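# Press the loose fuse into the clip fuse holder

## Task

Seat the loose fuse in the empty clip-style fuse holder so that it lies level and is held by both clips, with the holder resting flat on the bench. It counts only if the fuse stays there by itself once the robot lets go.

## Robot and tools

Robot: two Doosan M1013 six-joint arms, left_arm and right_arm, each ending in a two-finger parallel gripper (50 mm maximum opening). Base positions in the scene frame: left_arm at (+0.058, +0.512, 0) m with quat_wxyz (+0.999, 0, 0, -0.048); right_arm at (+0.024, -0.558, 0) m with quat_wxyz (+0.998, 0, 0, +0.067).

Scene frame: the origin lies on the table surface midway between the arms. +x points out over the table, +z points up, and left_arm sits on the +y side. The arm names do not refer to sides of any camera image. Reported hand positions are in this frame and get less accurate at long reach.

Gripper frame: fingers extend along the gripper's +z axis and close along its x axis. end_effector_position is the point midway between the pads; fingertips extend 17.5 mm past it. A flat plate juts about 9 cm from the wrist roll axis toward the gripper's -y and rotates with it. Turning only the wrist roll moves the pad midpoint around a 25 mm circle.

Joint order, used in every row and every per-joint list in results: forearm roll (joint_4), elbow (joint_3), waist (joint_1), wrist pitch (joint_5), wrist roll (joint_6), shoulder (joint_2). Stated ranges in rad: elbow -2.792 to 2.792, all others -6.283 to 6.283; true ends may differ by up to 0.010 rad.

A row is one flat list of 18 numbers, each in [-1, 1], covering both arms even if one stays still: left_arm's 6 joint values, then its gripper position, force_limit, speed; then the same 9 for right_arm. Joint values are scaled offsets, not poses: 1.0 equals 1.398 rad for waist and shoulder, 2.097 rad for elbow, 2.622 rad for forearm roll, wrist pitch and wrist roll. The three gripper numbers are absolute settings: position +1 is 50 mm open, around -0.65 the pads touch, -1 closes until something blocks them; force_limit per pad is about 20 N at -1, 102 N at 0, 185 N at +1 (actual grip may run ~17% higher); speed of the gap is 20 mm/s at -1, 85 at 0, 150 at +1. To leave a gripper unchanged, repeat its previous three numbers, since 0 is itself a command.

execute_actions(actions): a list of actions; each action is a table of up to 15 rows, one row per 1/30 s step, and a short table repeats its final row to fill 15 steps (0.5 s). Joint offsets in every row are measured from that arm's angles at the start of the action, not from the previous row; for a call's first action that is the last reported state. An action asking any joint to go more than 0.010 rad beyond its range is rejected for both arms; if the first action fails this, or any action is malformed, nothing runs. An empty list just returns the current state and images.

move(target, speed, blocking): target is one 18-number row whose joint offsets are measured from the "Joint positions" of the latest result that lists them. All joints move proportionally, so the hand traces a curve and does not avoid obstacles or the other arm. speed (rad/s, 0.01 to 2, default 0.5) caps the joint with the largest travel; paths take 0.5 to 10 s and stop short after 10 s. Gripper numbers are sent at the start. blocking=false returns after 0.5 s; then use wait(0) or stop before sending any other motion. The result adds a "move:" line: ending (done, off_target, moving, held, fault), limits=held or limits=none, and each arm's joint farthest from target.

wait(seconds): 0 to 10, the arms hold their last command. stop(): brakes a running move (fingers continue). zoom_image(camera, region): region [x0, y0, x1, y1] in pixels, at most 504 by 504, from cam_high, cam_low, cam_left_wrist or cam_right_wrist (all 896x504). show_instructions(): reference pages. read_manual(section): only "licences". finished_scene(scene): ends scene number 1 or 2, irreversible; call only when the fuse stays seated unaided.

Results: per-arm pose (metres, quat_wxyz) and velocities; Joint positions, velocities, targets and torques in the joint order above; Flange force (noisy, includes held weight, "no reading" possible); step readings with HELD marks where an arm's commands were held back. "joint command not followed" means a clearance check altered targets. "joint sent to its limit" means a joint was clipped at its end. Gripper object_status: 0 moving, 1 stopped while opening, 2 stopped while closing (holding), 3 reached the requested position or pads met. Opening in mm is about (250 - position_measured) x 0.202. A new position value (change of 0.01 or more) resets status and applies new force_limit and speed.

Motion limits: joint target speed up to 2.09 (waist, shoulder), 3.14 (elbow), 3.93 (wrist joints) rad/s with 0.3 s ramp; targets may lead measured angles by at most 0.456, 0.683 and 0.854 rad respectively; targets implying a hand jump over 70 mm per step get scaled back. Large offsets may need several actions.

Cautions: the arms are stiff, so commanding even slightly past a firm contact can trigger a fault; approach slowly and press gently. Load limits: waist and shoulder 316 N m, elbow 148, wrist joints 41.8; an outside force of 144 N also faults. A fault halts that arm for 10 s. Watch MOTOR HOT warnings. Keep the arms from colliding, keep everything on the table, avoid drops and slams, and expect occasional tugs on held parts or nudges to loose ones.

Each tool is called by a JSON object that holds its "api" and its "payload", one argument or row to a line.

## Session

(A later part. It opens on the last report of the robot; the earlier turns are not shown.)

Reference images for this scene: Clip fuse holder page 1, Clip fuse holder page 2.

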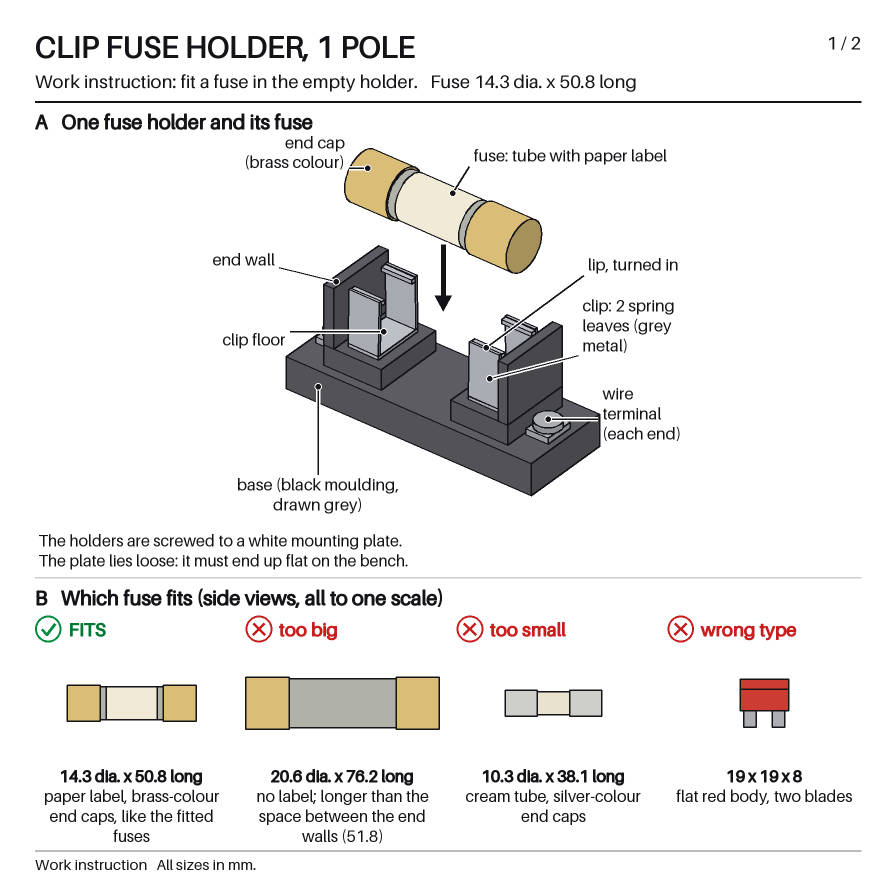

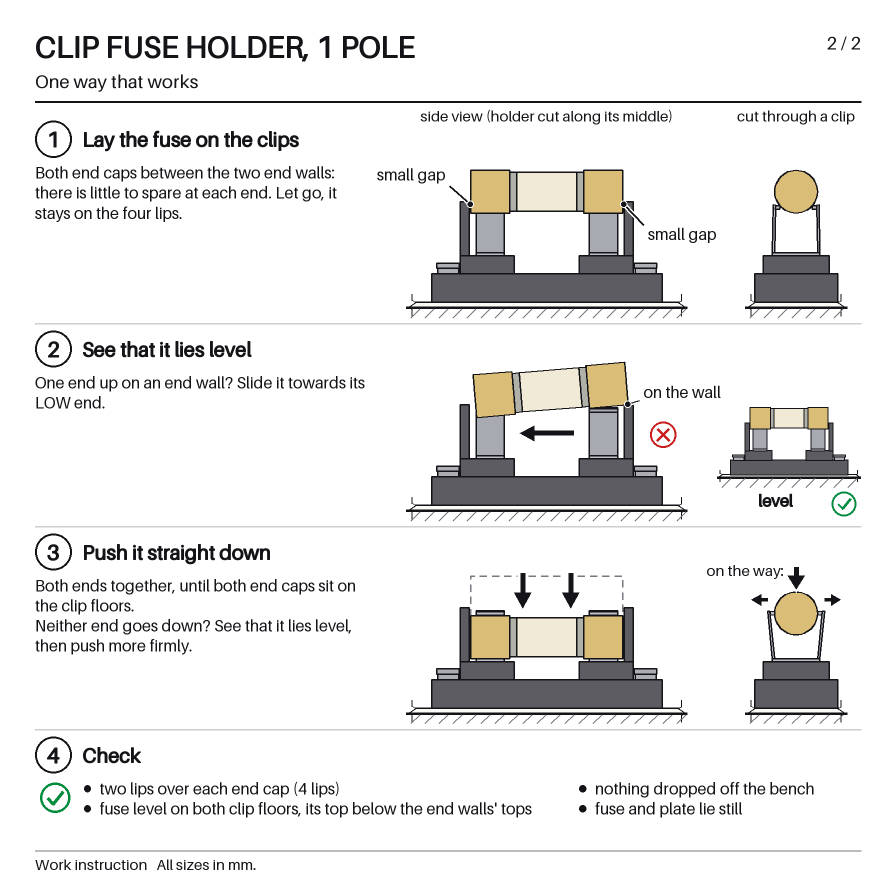

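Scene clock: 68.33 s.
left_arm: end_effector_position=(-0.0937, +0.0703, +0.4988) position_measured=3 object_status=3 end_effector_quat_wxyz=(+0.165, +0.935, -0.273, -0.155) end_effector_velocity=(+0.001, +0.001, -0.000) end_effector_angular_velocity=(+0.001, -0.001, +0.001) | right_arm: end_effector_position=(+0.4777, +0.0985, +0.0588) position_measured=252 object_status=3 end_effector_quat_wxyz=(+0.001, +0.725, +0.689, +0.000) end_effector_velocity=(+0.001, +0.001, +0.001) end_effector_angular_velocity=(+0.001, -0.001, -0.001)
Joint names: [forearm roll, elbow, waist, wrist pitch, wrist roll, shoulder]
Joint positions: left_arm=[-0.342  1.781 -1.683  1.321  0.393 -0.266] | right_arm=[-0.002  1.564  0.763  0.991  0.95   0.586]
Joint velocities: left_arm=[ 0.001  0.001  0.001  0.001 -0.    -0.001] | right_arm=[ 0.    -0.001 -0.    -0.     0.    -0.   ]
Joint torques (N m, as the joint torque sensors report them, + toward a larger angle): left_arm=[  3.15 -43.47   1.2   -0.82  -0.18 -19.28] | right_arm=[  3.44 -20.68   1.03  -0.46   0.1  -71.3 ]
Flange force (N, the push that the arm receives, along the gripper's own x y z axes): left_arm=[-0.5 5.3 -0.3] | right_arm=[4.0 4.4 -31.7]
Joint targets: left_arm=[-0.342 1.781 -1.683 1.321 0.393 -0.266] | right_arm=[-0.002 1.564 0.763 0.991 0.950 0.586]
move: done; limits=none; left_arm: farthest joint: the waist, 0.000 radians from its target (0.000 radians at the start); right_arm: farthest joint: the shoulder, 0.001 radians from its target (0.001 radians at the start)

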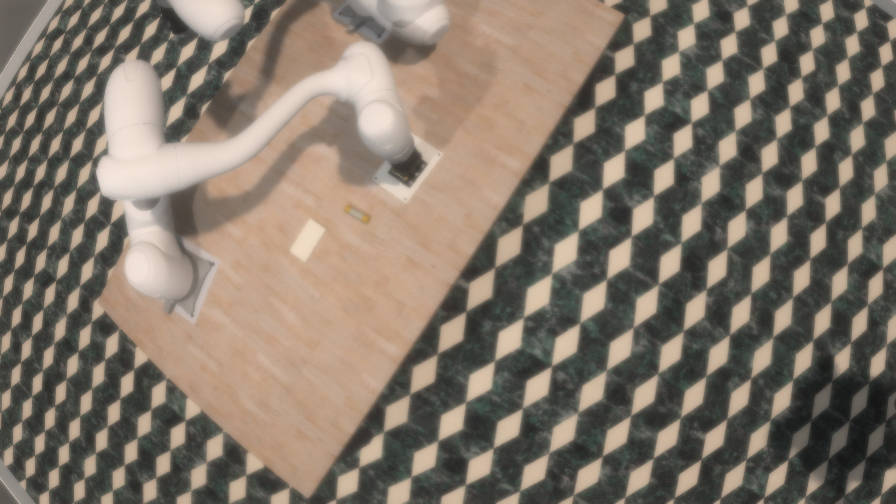

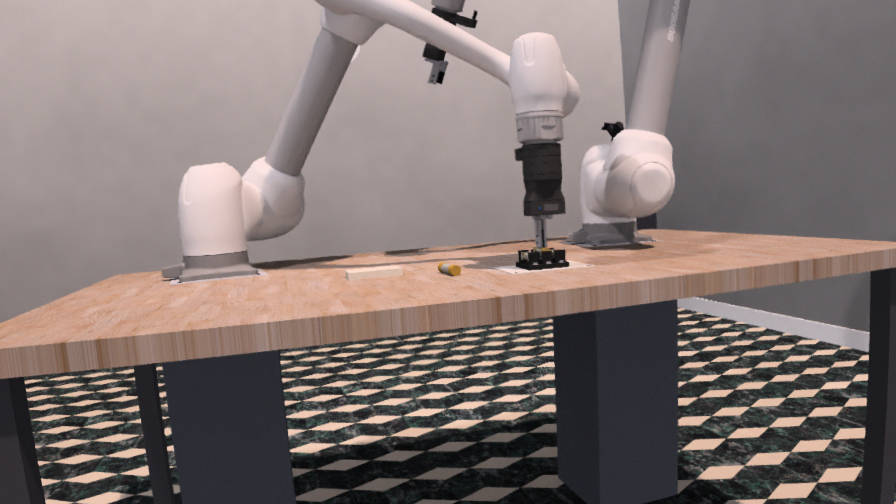

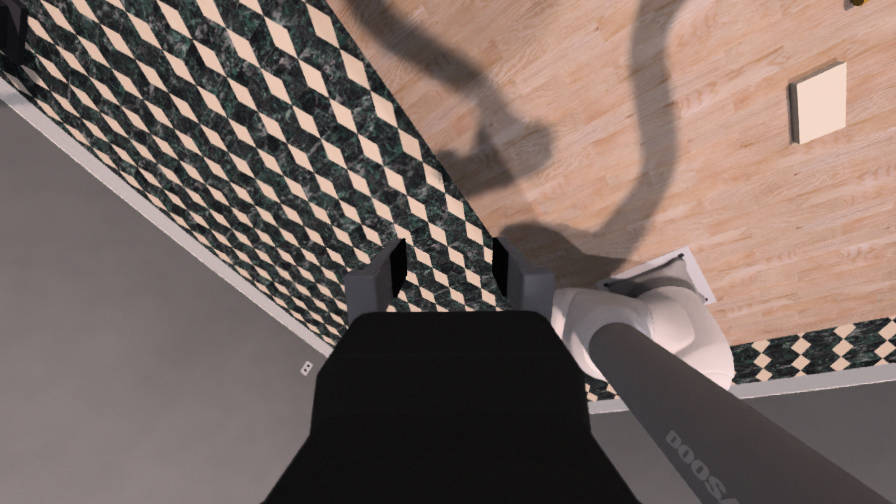

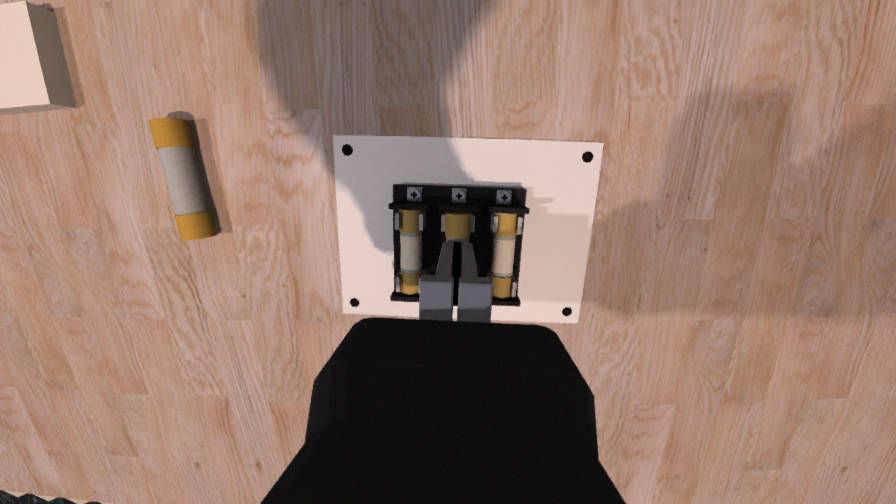

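{"api": "move", "payload": {
  "target": [0,0,0,0,0,0,1,0,0,0,0.0024,0,-0.0046,0,0.005,-1,-0.5,0.5],
  "speed": 0.012
}}

Scene clock: 71.47 s.
left_arm: end_effector_position=(-0.0937, +0.0703, +0.4988) position_measured=3 object_status=3 end_effector_quat_wxyz=(+0.165, +0.935, -0.273, -0.155) end_effector_velocity=(-0.000, -0.000, -0.000) end_effector_angular_velocity=(+0.001, -0.000, -0.001) | right_arm: end_effector_position=(+0.4776, +0.0984, +0.0509) position_measured=252 object_status=3 end_effector_quat_wxyz=(+0.001, +0.725, +0.689, +0.000) end_effector_velocity=(-0.000, +0.001, +0.000) end_effector_angular_velocity=(+0.001, -0.000, +0.002)
Joint names: [forearm roll, elbow, waist, wrist pitch, wrist roll, shoulder]
Joint positions: left_arm=[-0.342  1.781 -1.683  1.321  0.393 -0.266] | right_arm=[-0.002  1.569  0.763  0.979  0.95   0.593]
Joint velocities: left_arm=[ 0.     0.    -0.001  0.     0.     0.001] | right_arm=[ 0.001 -0.001  0.    -0.    -0.002  0.   ]
Joint torques (N m, as the joint torque sensors report them, + toward a larger angle): left_arm=[  3.34 -43.26   0.28  -0.92  -0.19 -19.73] | right_arm=[  3.41 -34.     2.57  -0.48  -0.28 -94.09]
Flange force (N, the push that the arm receives, along the gripper's own x y z axes): left_arm=[2.6 6.7 -0.4] | right_arm=[1.9 4.7 -3.3]
Joint targets: left_arm=[-0.342 1.781 -1.683 1.321 0.393 -0.266] | right_arm=[-0.002 1.569 0.763 0.979 0.950 0.593]
move: done; limits=none; left_arm: farthest joint: the waist, 0.000 radians from its target (0.000 radians at the start); right_arm: farthest joint: the waist, 0.000 radians from its target (0.000 radians at the start)

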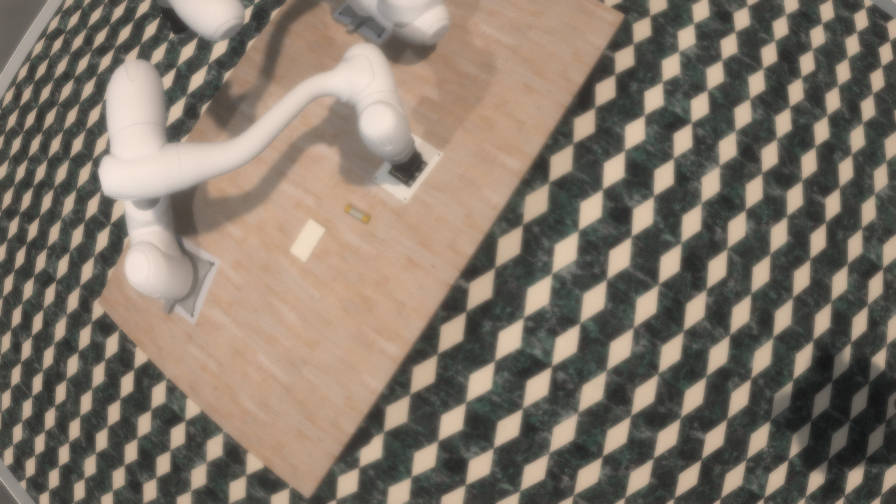

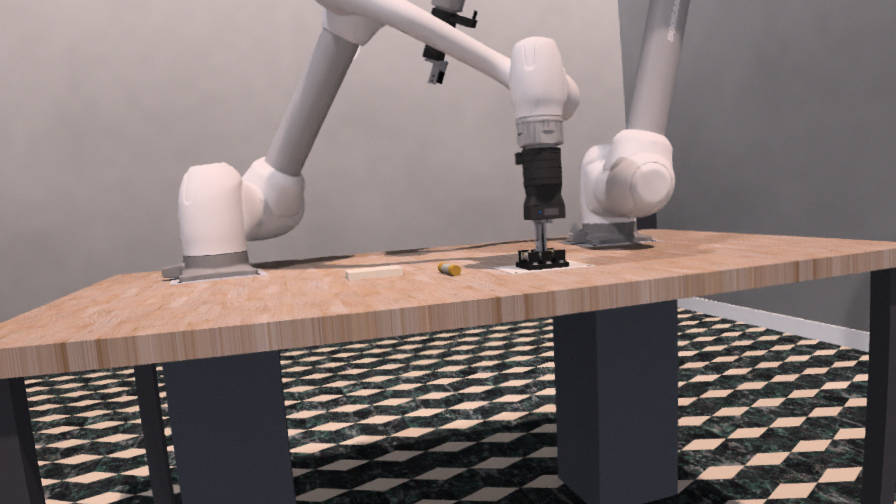

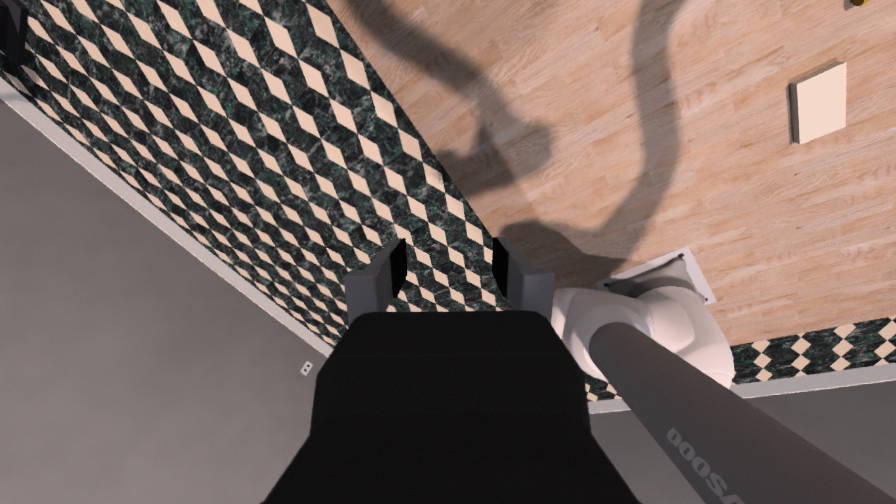

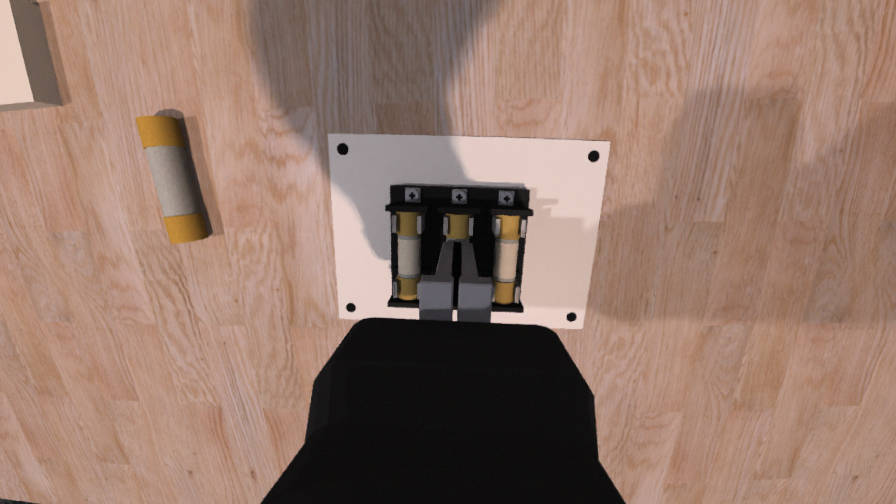

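{"api": "move", "payload": {
  "target": [0,0,0,0,0,0,1,0,0,0,0.00045,0,-0.0009,0,0.0009,-1,-0.5,0.5],
  "speed": 0.01
}}

{"api": "move", "payload": {
  "target": [0,0,0,0,0,0,1,0,0,0,-0.018,0,0.034,0,-0.037,-1,-0.5,0.5],
  "speed": 0.15
}}

{"api": "move", "payload": {
  "target": [0,0,0,0,0,0,1,0,0,0,0,0,0,0,0,1,-0.5,1]
}}

{"api": "zoom_image", "payload": {
  "camera": "cam_right_wrist",
  "region": [370,170,540,320]
}}

Scene clock: 74.97 s.
left_arm: end_effector_position=(-0.0937, +0.0703, +0.4988) position_measured=3 object_status=3 end_effector_quat_wxyz=(+0.165, +0.935, -0.273, -0.155) end_effector_velocity=(-0.001, -0.000, +0.001) end_effector_angular_velocity=(-0.001, +0.002, -0.002) | right_arm: end_effector_position=(+0.4777, +0.0984, +0.0495) position_measured=252 object_status=3 end_effector_quat_wxyz=(+0.001, +0.725, +0.689, +0.000) end_effector_velocity=(-0.000, -0.000, -0.000) end_effector_angular_velocity=(-0.001, +0.001, -0.001)
Joint names: [forearm roll, elbow, waist, wrist pitch, wrist roll, shoulder]
Joint positions: left_arm=[-0.342  1.781 -1.683  1.321  0.393 -0.266] | right_arm=[-0.002  1.57   0.763  0.977  0.95   0.594]
Joint velocities: left_arm=[-0.002 -0.002 -0.001  0.     0.001  0.001] | right_arm=[ 0.     0.001 -0.     0.     0.     0.   ]
Joint torques (N m, as the joint torque sensors report them, + toward a larger angle): left_arm=[  3.01 -43.65   0.96  -0.82  -0.05 -19.41] | right_arm=[  3.41 -26.32   1.64  -2.12   0.16 -74.26]
Flange force (N, the push that the arm receives, along the gripper's own x y z axes): left_arm=[-0.2 6.2 0.4] | right_arm=[-3.9 0.1 -28.1]
Joint targets: left_arm=[-0.342 1.781 -1.683 1.321 0.393 -0.266] | right_arm=[-0.002 1.570 0.763 0.977 0.950 0.594]
move: done; limits=none; left_arm: farthest joint: the waist, 0.000 radians from its target (0.000 radians at the start); right_arm: farthest joint: the waist, 0.000 radians from its target (0.000 radians at the start)

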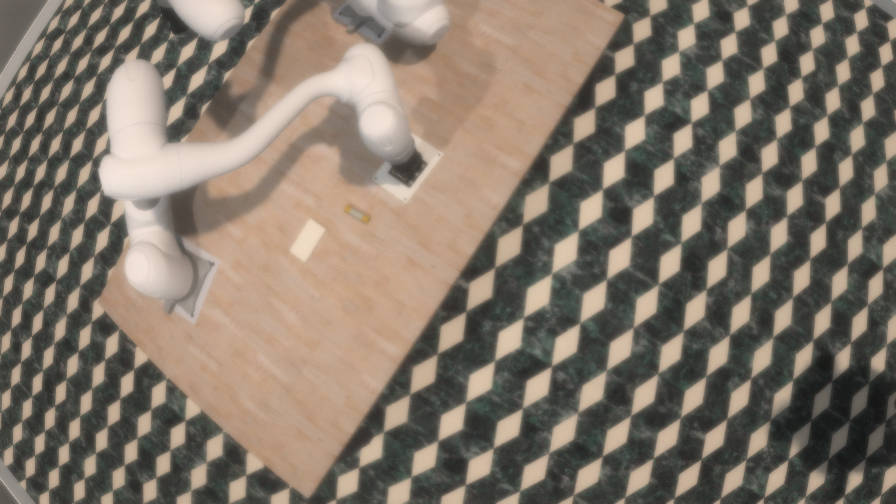

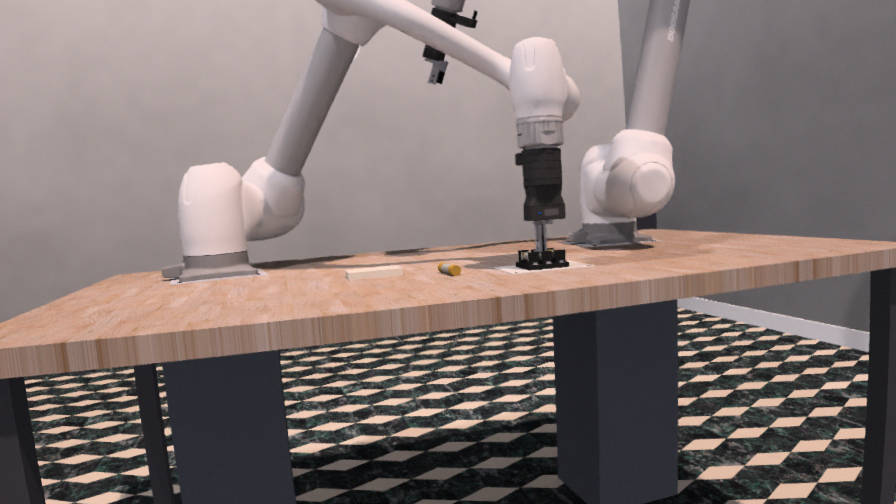

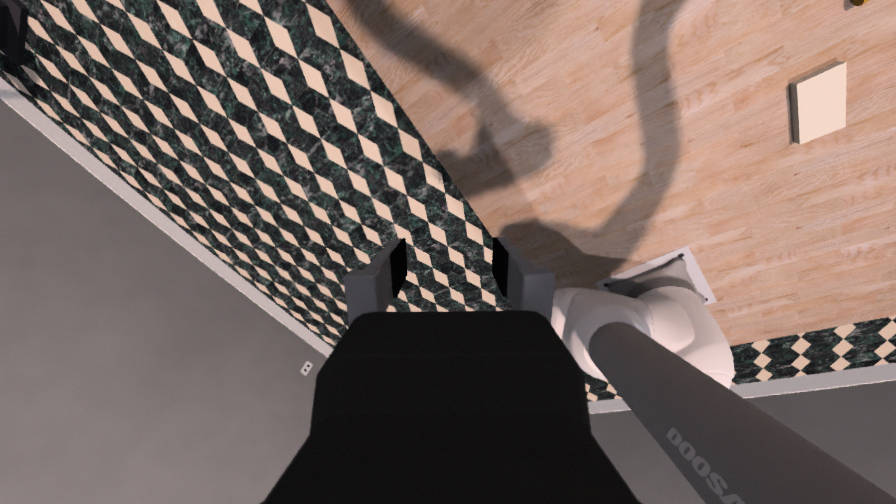

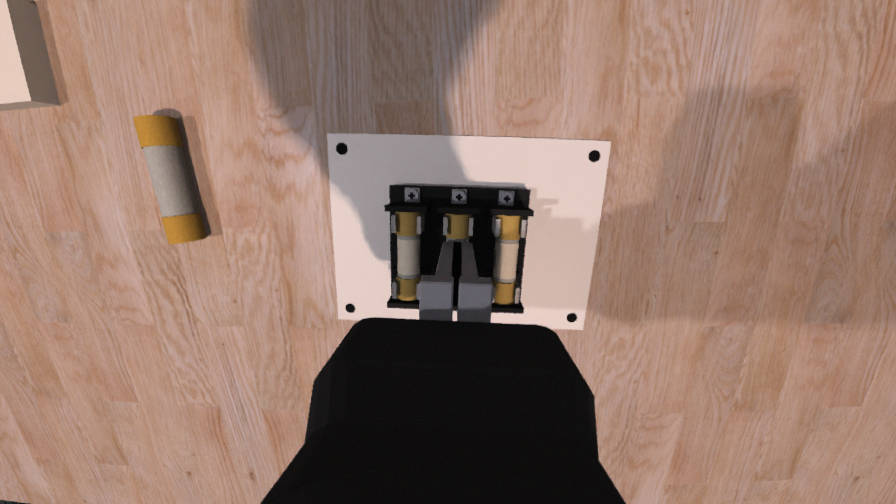

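Scene clock: 75.87 s.
left_arm: end_effector_position=(-0.0937, +0.0703, +0.4988) position_measured=3 object_status=3 end_effector_quat_wxyz=(+0.165, +0.935, -0.273, -0.155) end_effector_velocity=(+0.001, +0.001, -0.000) end_effector_angular_velocity=(-0.000, -0.000, +0.001) | right_arm: end_effector_position=(+0.4772, +0.0977, +0.1093) position_measured=252 object_status=3 end_effector_quat_wxyz=(+0.001, +0.725, +0.689, +0.000) end_effector_velocity=(+0.000, -0.000, +0.000) end_effector_angular_velocity=(+0.000, +0.000, -0.001)
Joint names: [forearm roll, elbow, waist, wrist pitch, wrist roll, shoulder]
Joint positions: left_arm=[-0.342  1.781 -1.683  1.321  0.393 -0.266] | right_arm=[-0.002  1.533  0.763  1.066  0.95   0.543]
Joint velocities: left_arm=[ 0.001  0.002  0.     0.    -0.001 -0.003] | right_arm=[ 0. -0. -0.  0.  0. -0.]
Joint torques (N m, as the joint torque sensors report them, + toward a larger angle): left_arm=[  3.09 -43.39   2.84  -0.88  -0.33 -18.1 ] | right_arm=[  3.73 -36.85   2.54  -0.17   0.1  -95.04]
Flange force (N, the push that the arm receives, along the gripper's own x y z axes): left_arm=[-4.6 5.0 1.0] | right_arm=[3.6 6.4 0.2]
Joint targets: left_arm=[-0.342 1.781 -1.683 1.321 0.393 -0.266] | right_arm=[-0.002 1.533 0.763 1.066 0.950 0.542]
move: done; limits=none; left_arm: farthest joint: the waist, 0.000 radians from its target (0.000 radians at the start); right_arm: farthest joint: the waist, 0.000 radians from its target (0.000 radians at the start)

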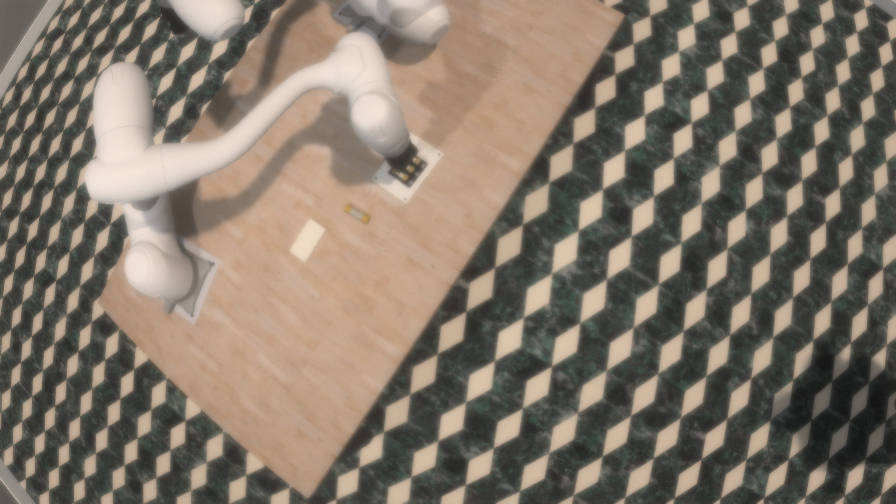

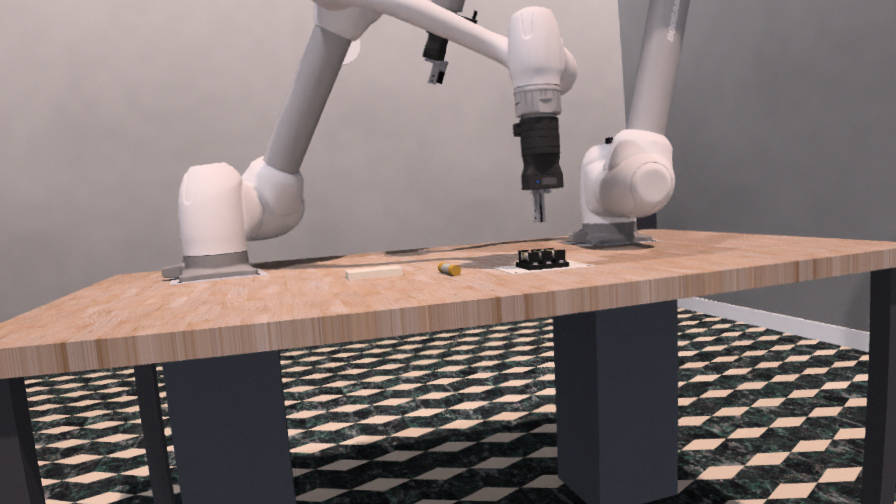

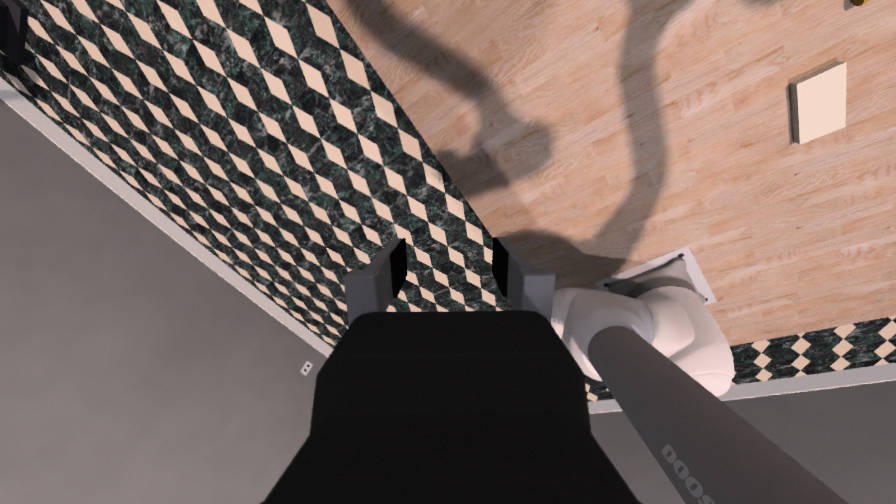

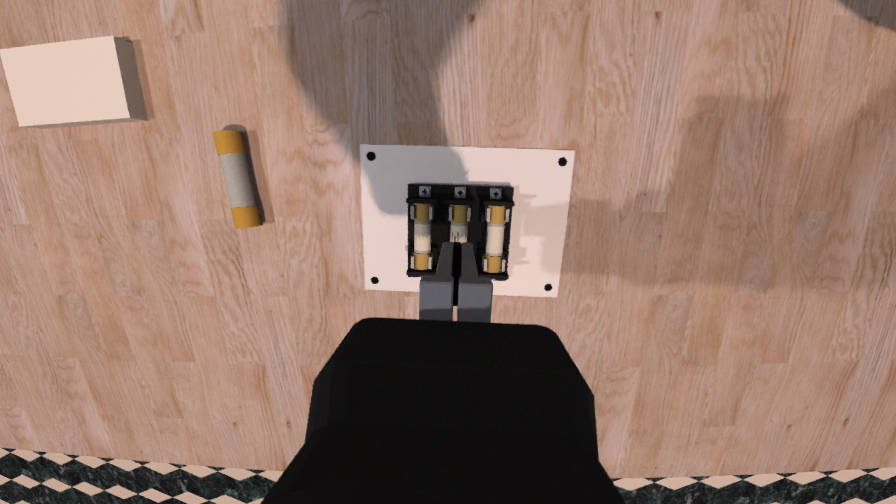

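Scene clock: 76.47 s.
left_arm: end_effector_position=(-0.0937, +0.0703, +0.4988) position_measured=3 object_status=3 end_effector_quat_wxyz=(+0.165, +0.935, -0.273, -0.155) end_effector_velocity=(+0.000, -0.000, -0.001) end_effector_angular_velocity=(+0.001, -0.002, -0.000) | right_arm: end_effector_position=(+0.4772, +0.0977, +0.1093) position_measured=3 object_status=3 end_effector_quat_wxyz=(+0.001, +0.725, +0.689, +0.000) end_effector_velocity=(+0.000, -0.000, -0.000) end_effector_angular_velocity=(-0.000, +0.000, +0.002)
Joint names: [forearm roll, elbow, waist, wrist pitch, wrist roll, shoulder]
Joint positions: left_arm=[-0.342  1.781 -1.683  1.321  0.393 -0.266] | right_arm=[-0.002  1.533  0.763  1.066  0.95   0.543]
Joint velocities: left_arm=[ 0.002  0.    -0.     0.     0.     0.   ] | right_arm=[-0.     0.    -0.     0.    -0.002  0.   ]
Joint torques (N m, as the joint torque sensors report them, + toward a larger angle): left_arm=[  2.96 -43.76   1.46  -0.94  -0.37 -19.94] | right_arm=[  3.66 -36.48   0.99  -0.04  -0.01 -92.99]
Flange force (N, the push that the arm receives, along the gripper's own x y z axes): left_arm=[0.0 7.0 0.9] | right_arm=[2.8 3.5 -1.1]
Joint targets: left_arm=[-0.342 1.781 -1.683 1.321 0.393 -0.266] | right_arm=[-0.002 1.533 0.763 1.066 0.950 0.543]
move: done; limits=none; left_arm: farthest joint: the waist, 0.000 radians from its target (0.000 radians at the start); right_arm: farthest joint: the waist, 0.000 radians from its target (0.000 radians at the start)

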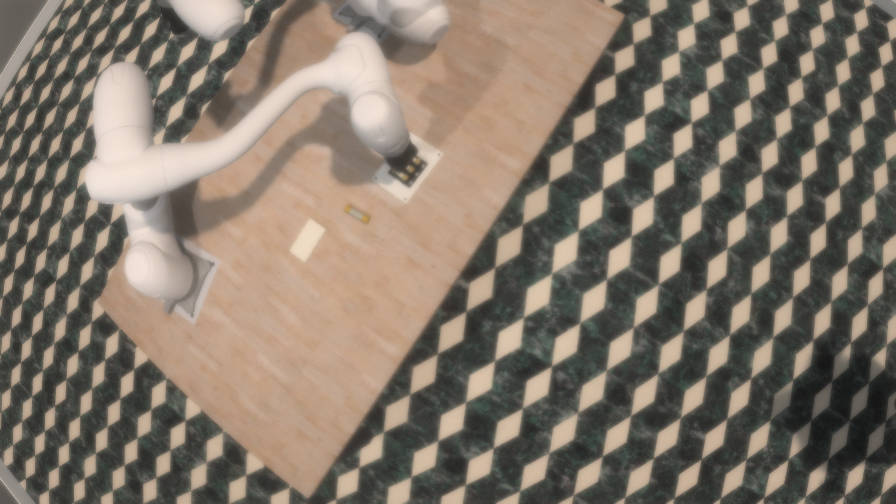

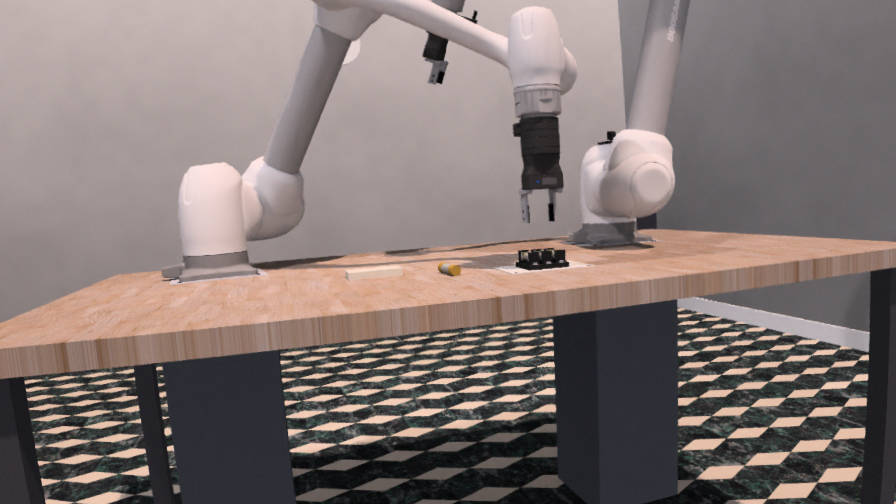

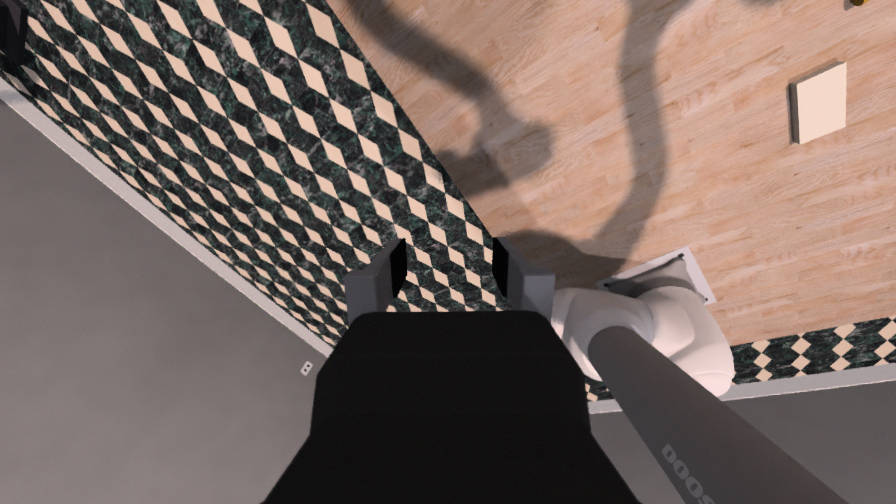

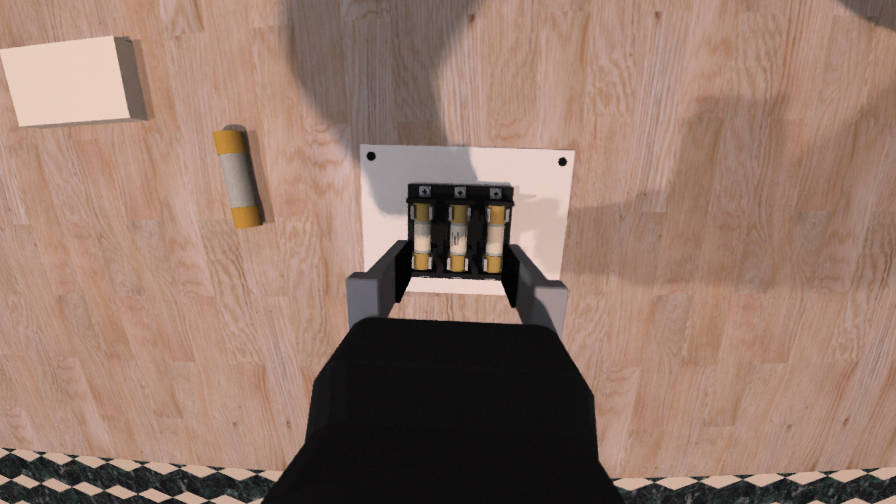

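Region (370, 170, 540, 320) of cam_right_wrist's 896x504 image, scaled by 2.965, with more detail than that image has; it fills the top 445 rows of this view, and the rest is white.

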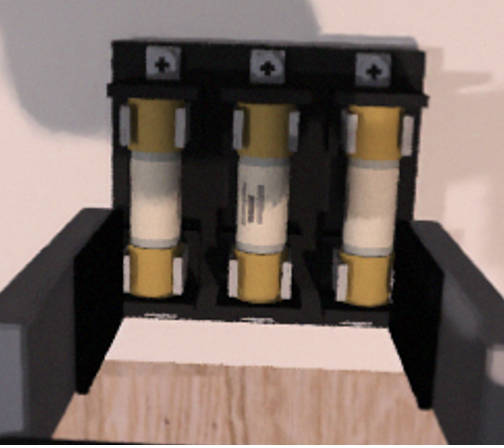

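{"api": "finished_scene", "payload": {
  "scene": 2
}}

The scene is finished: the task was done.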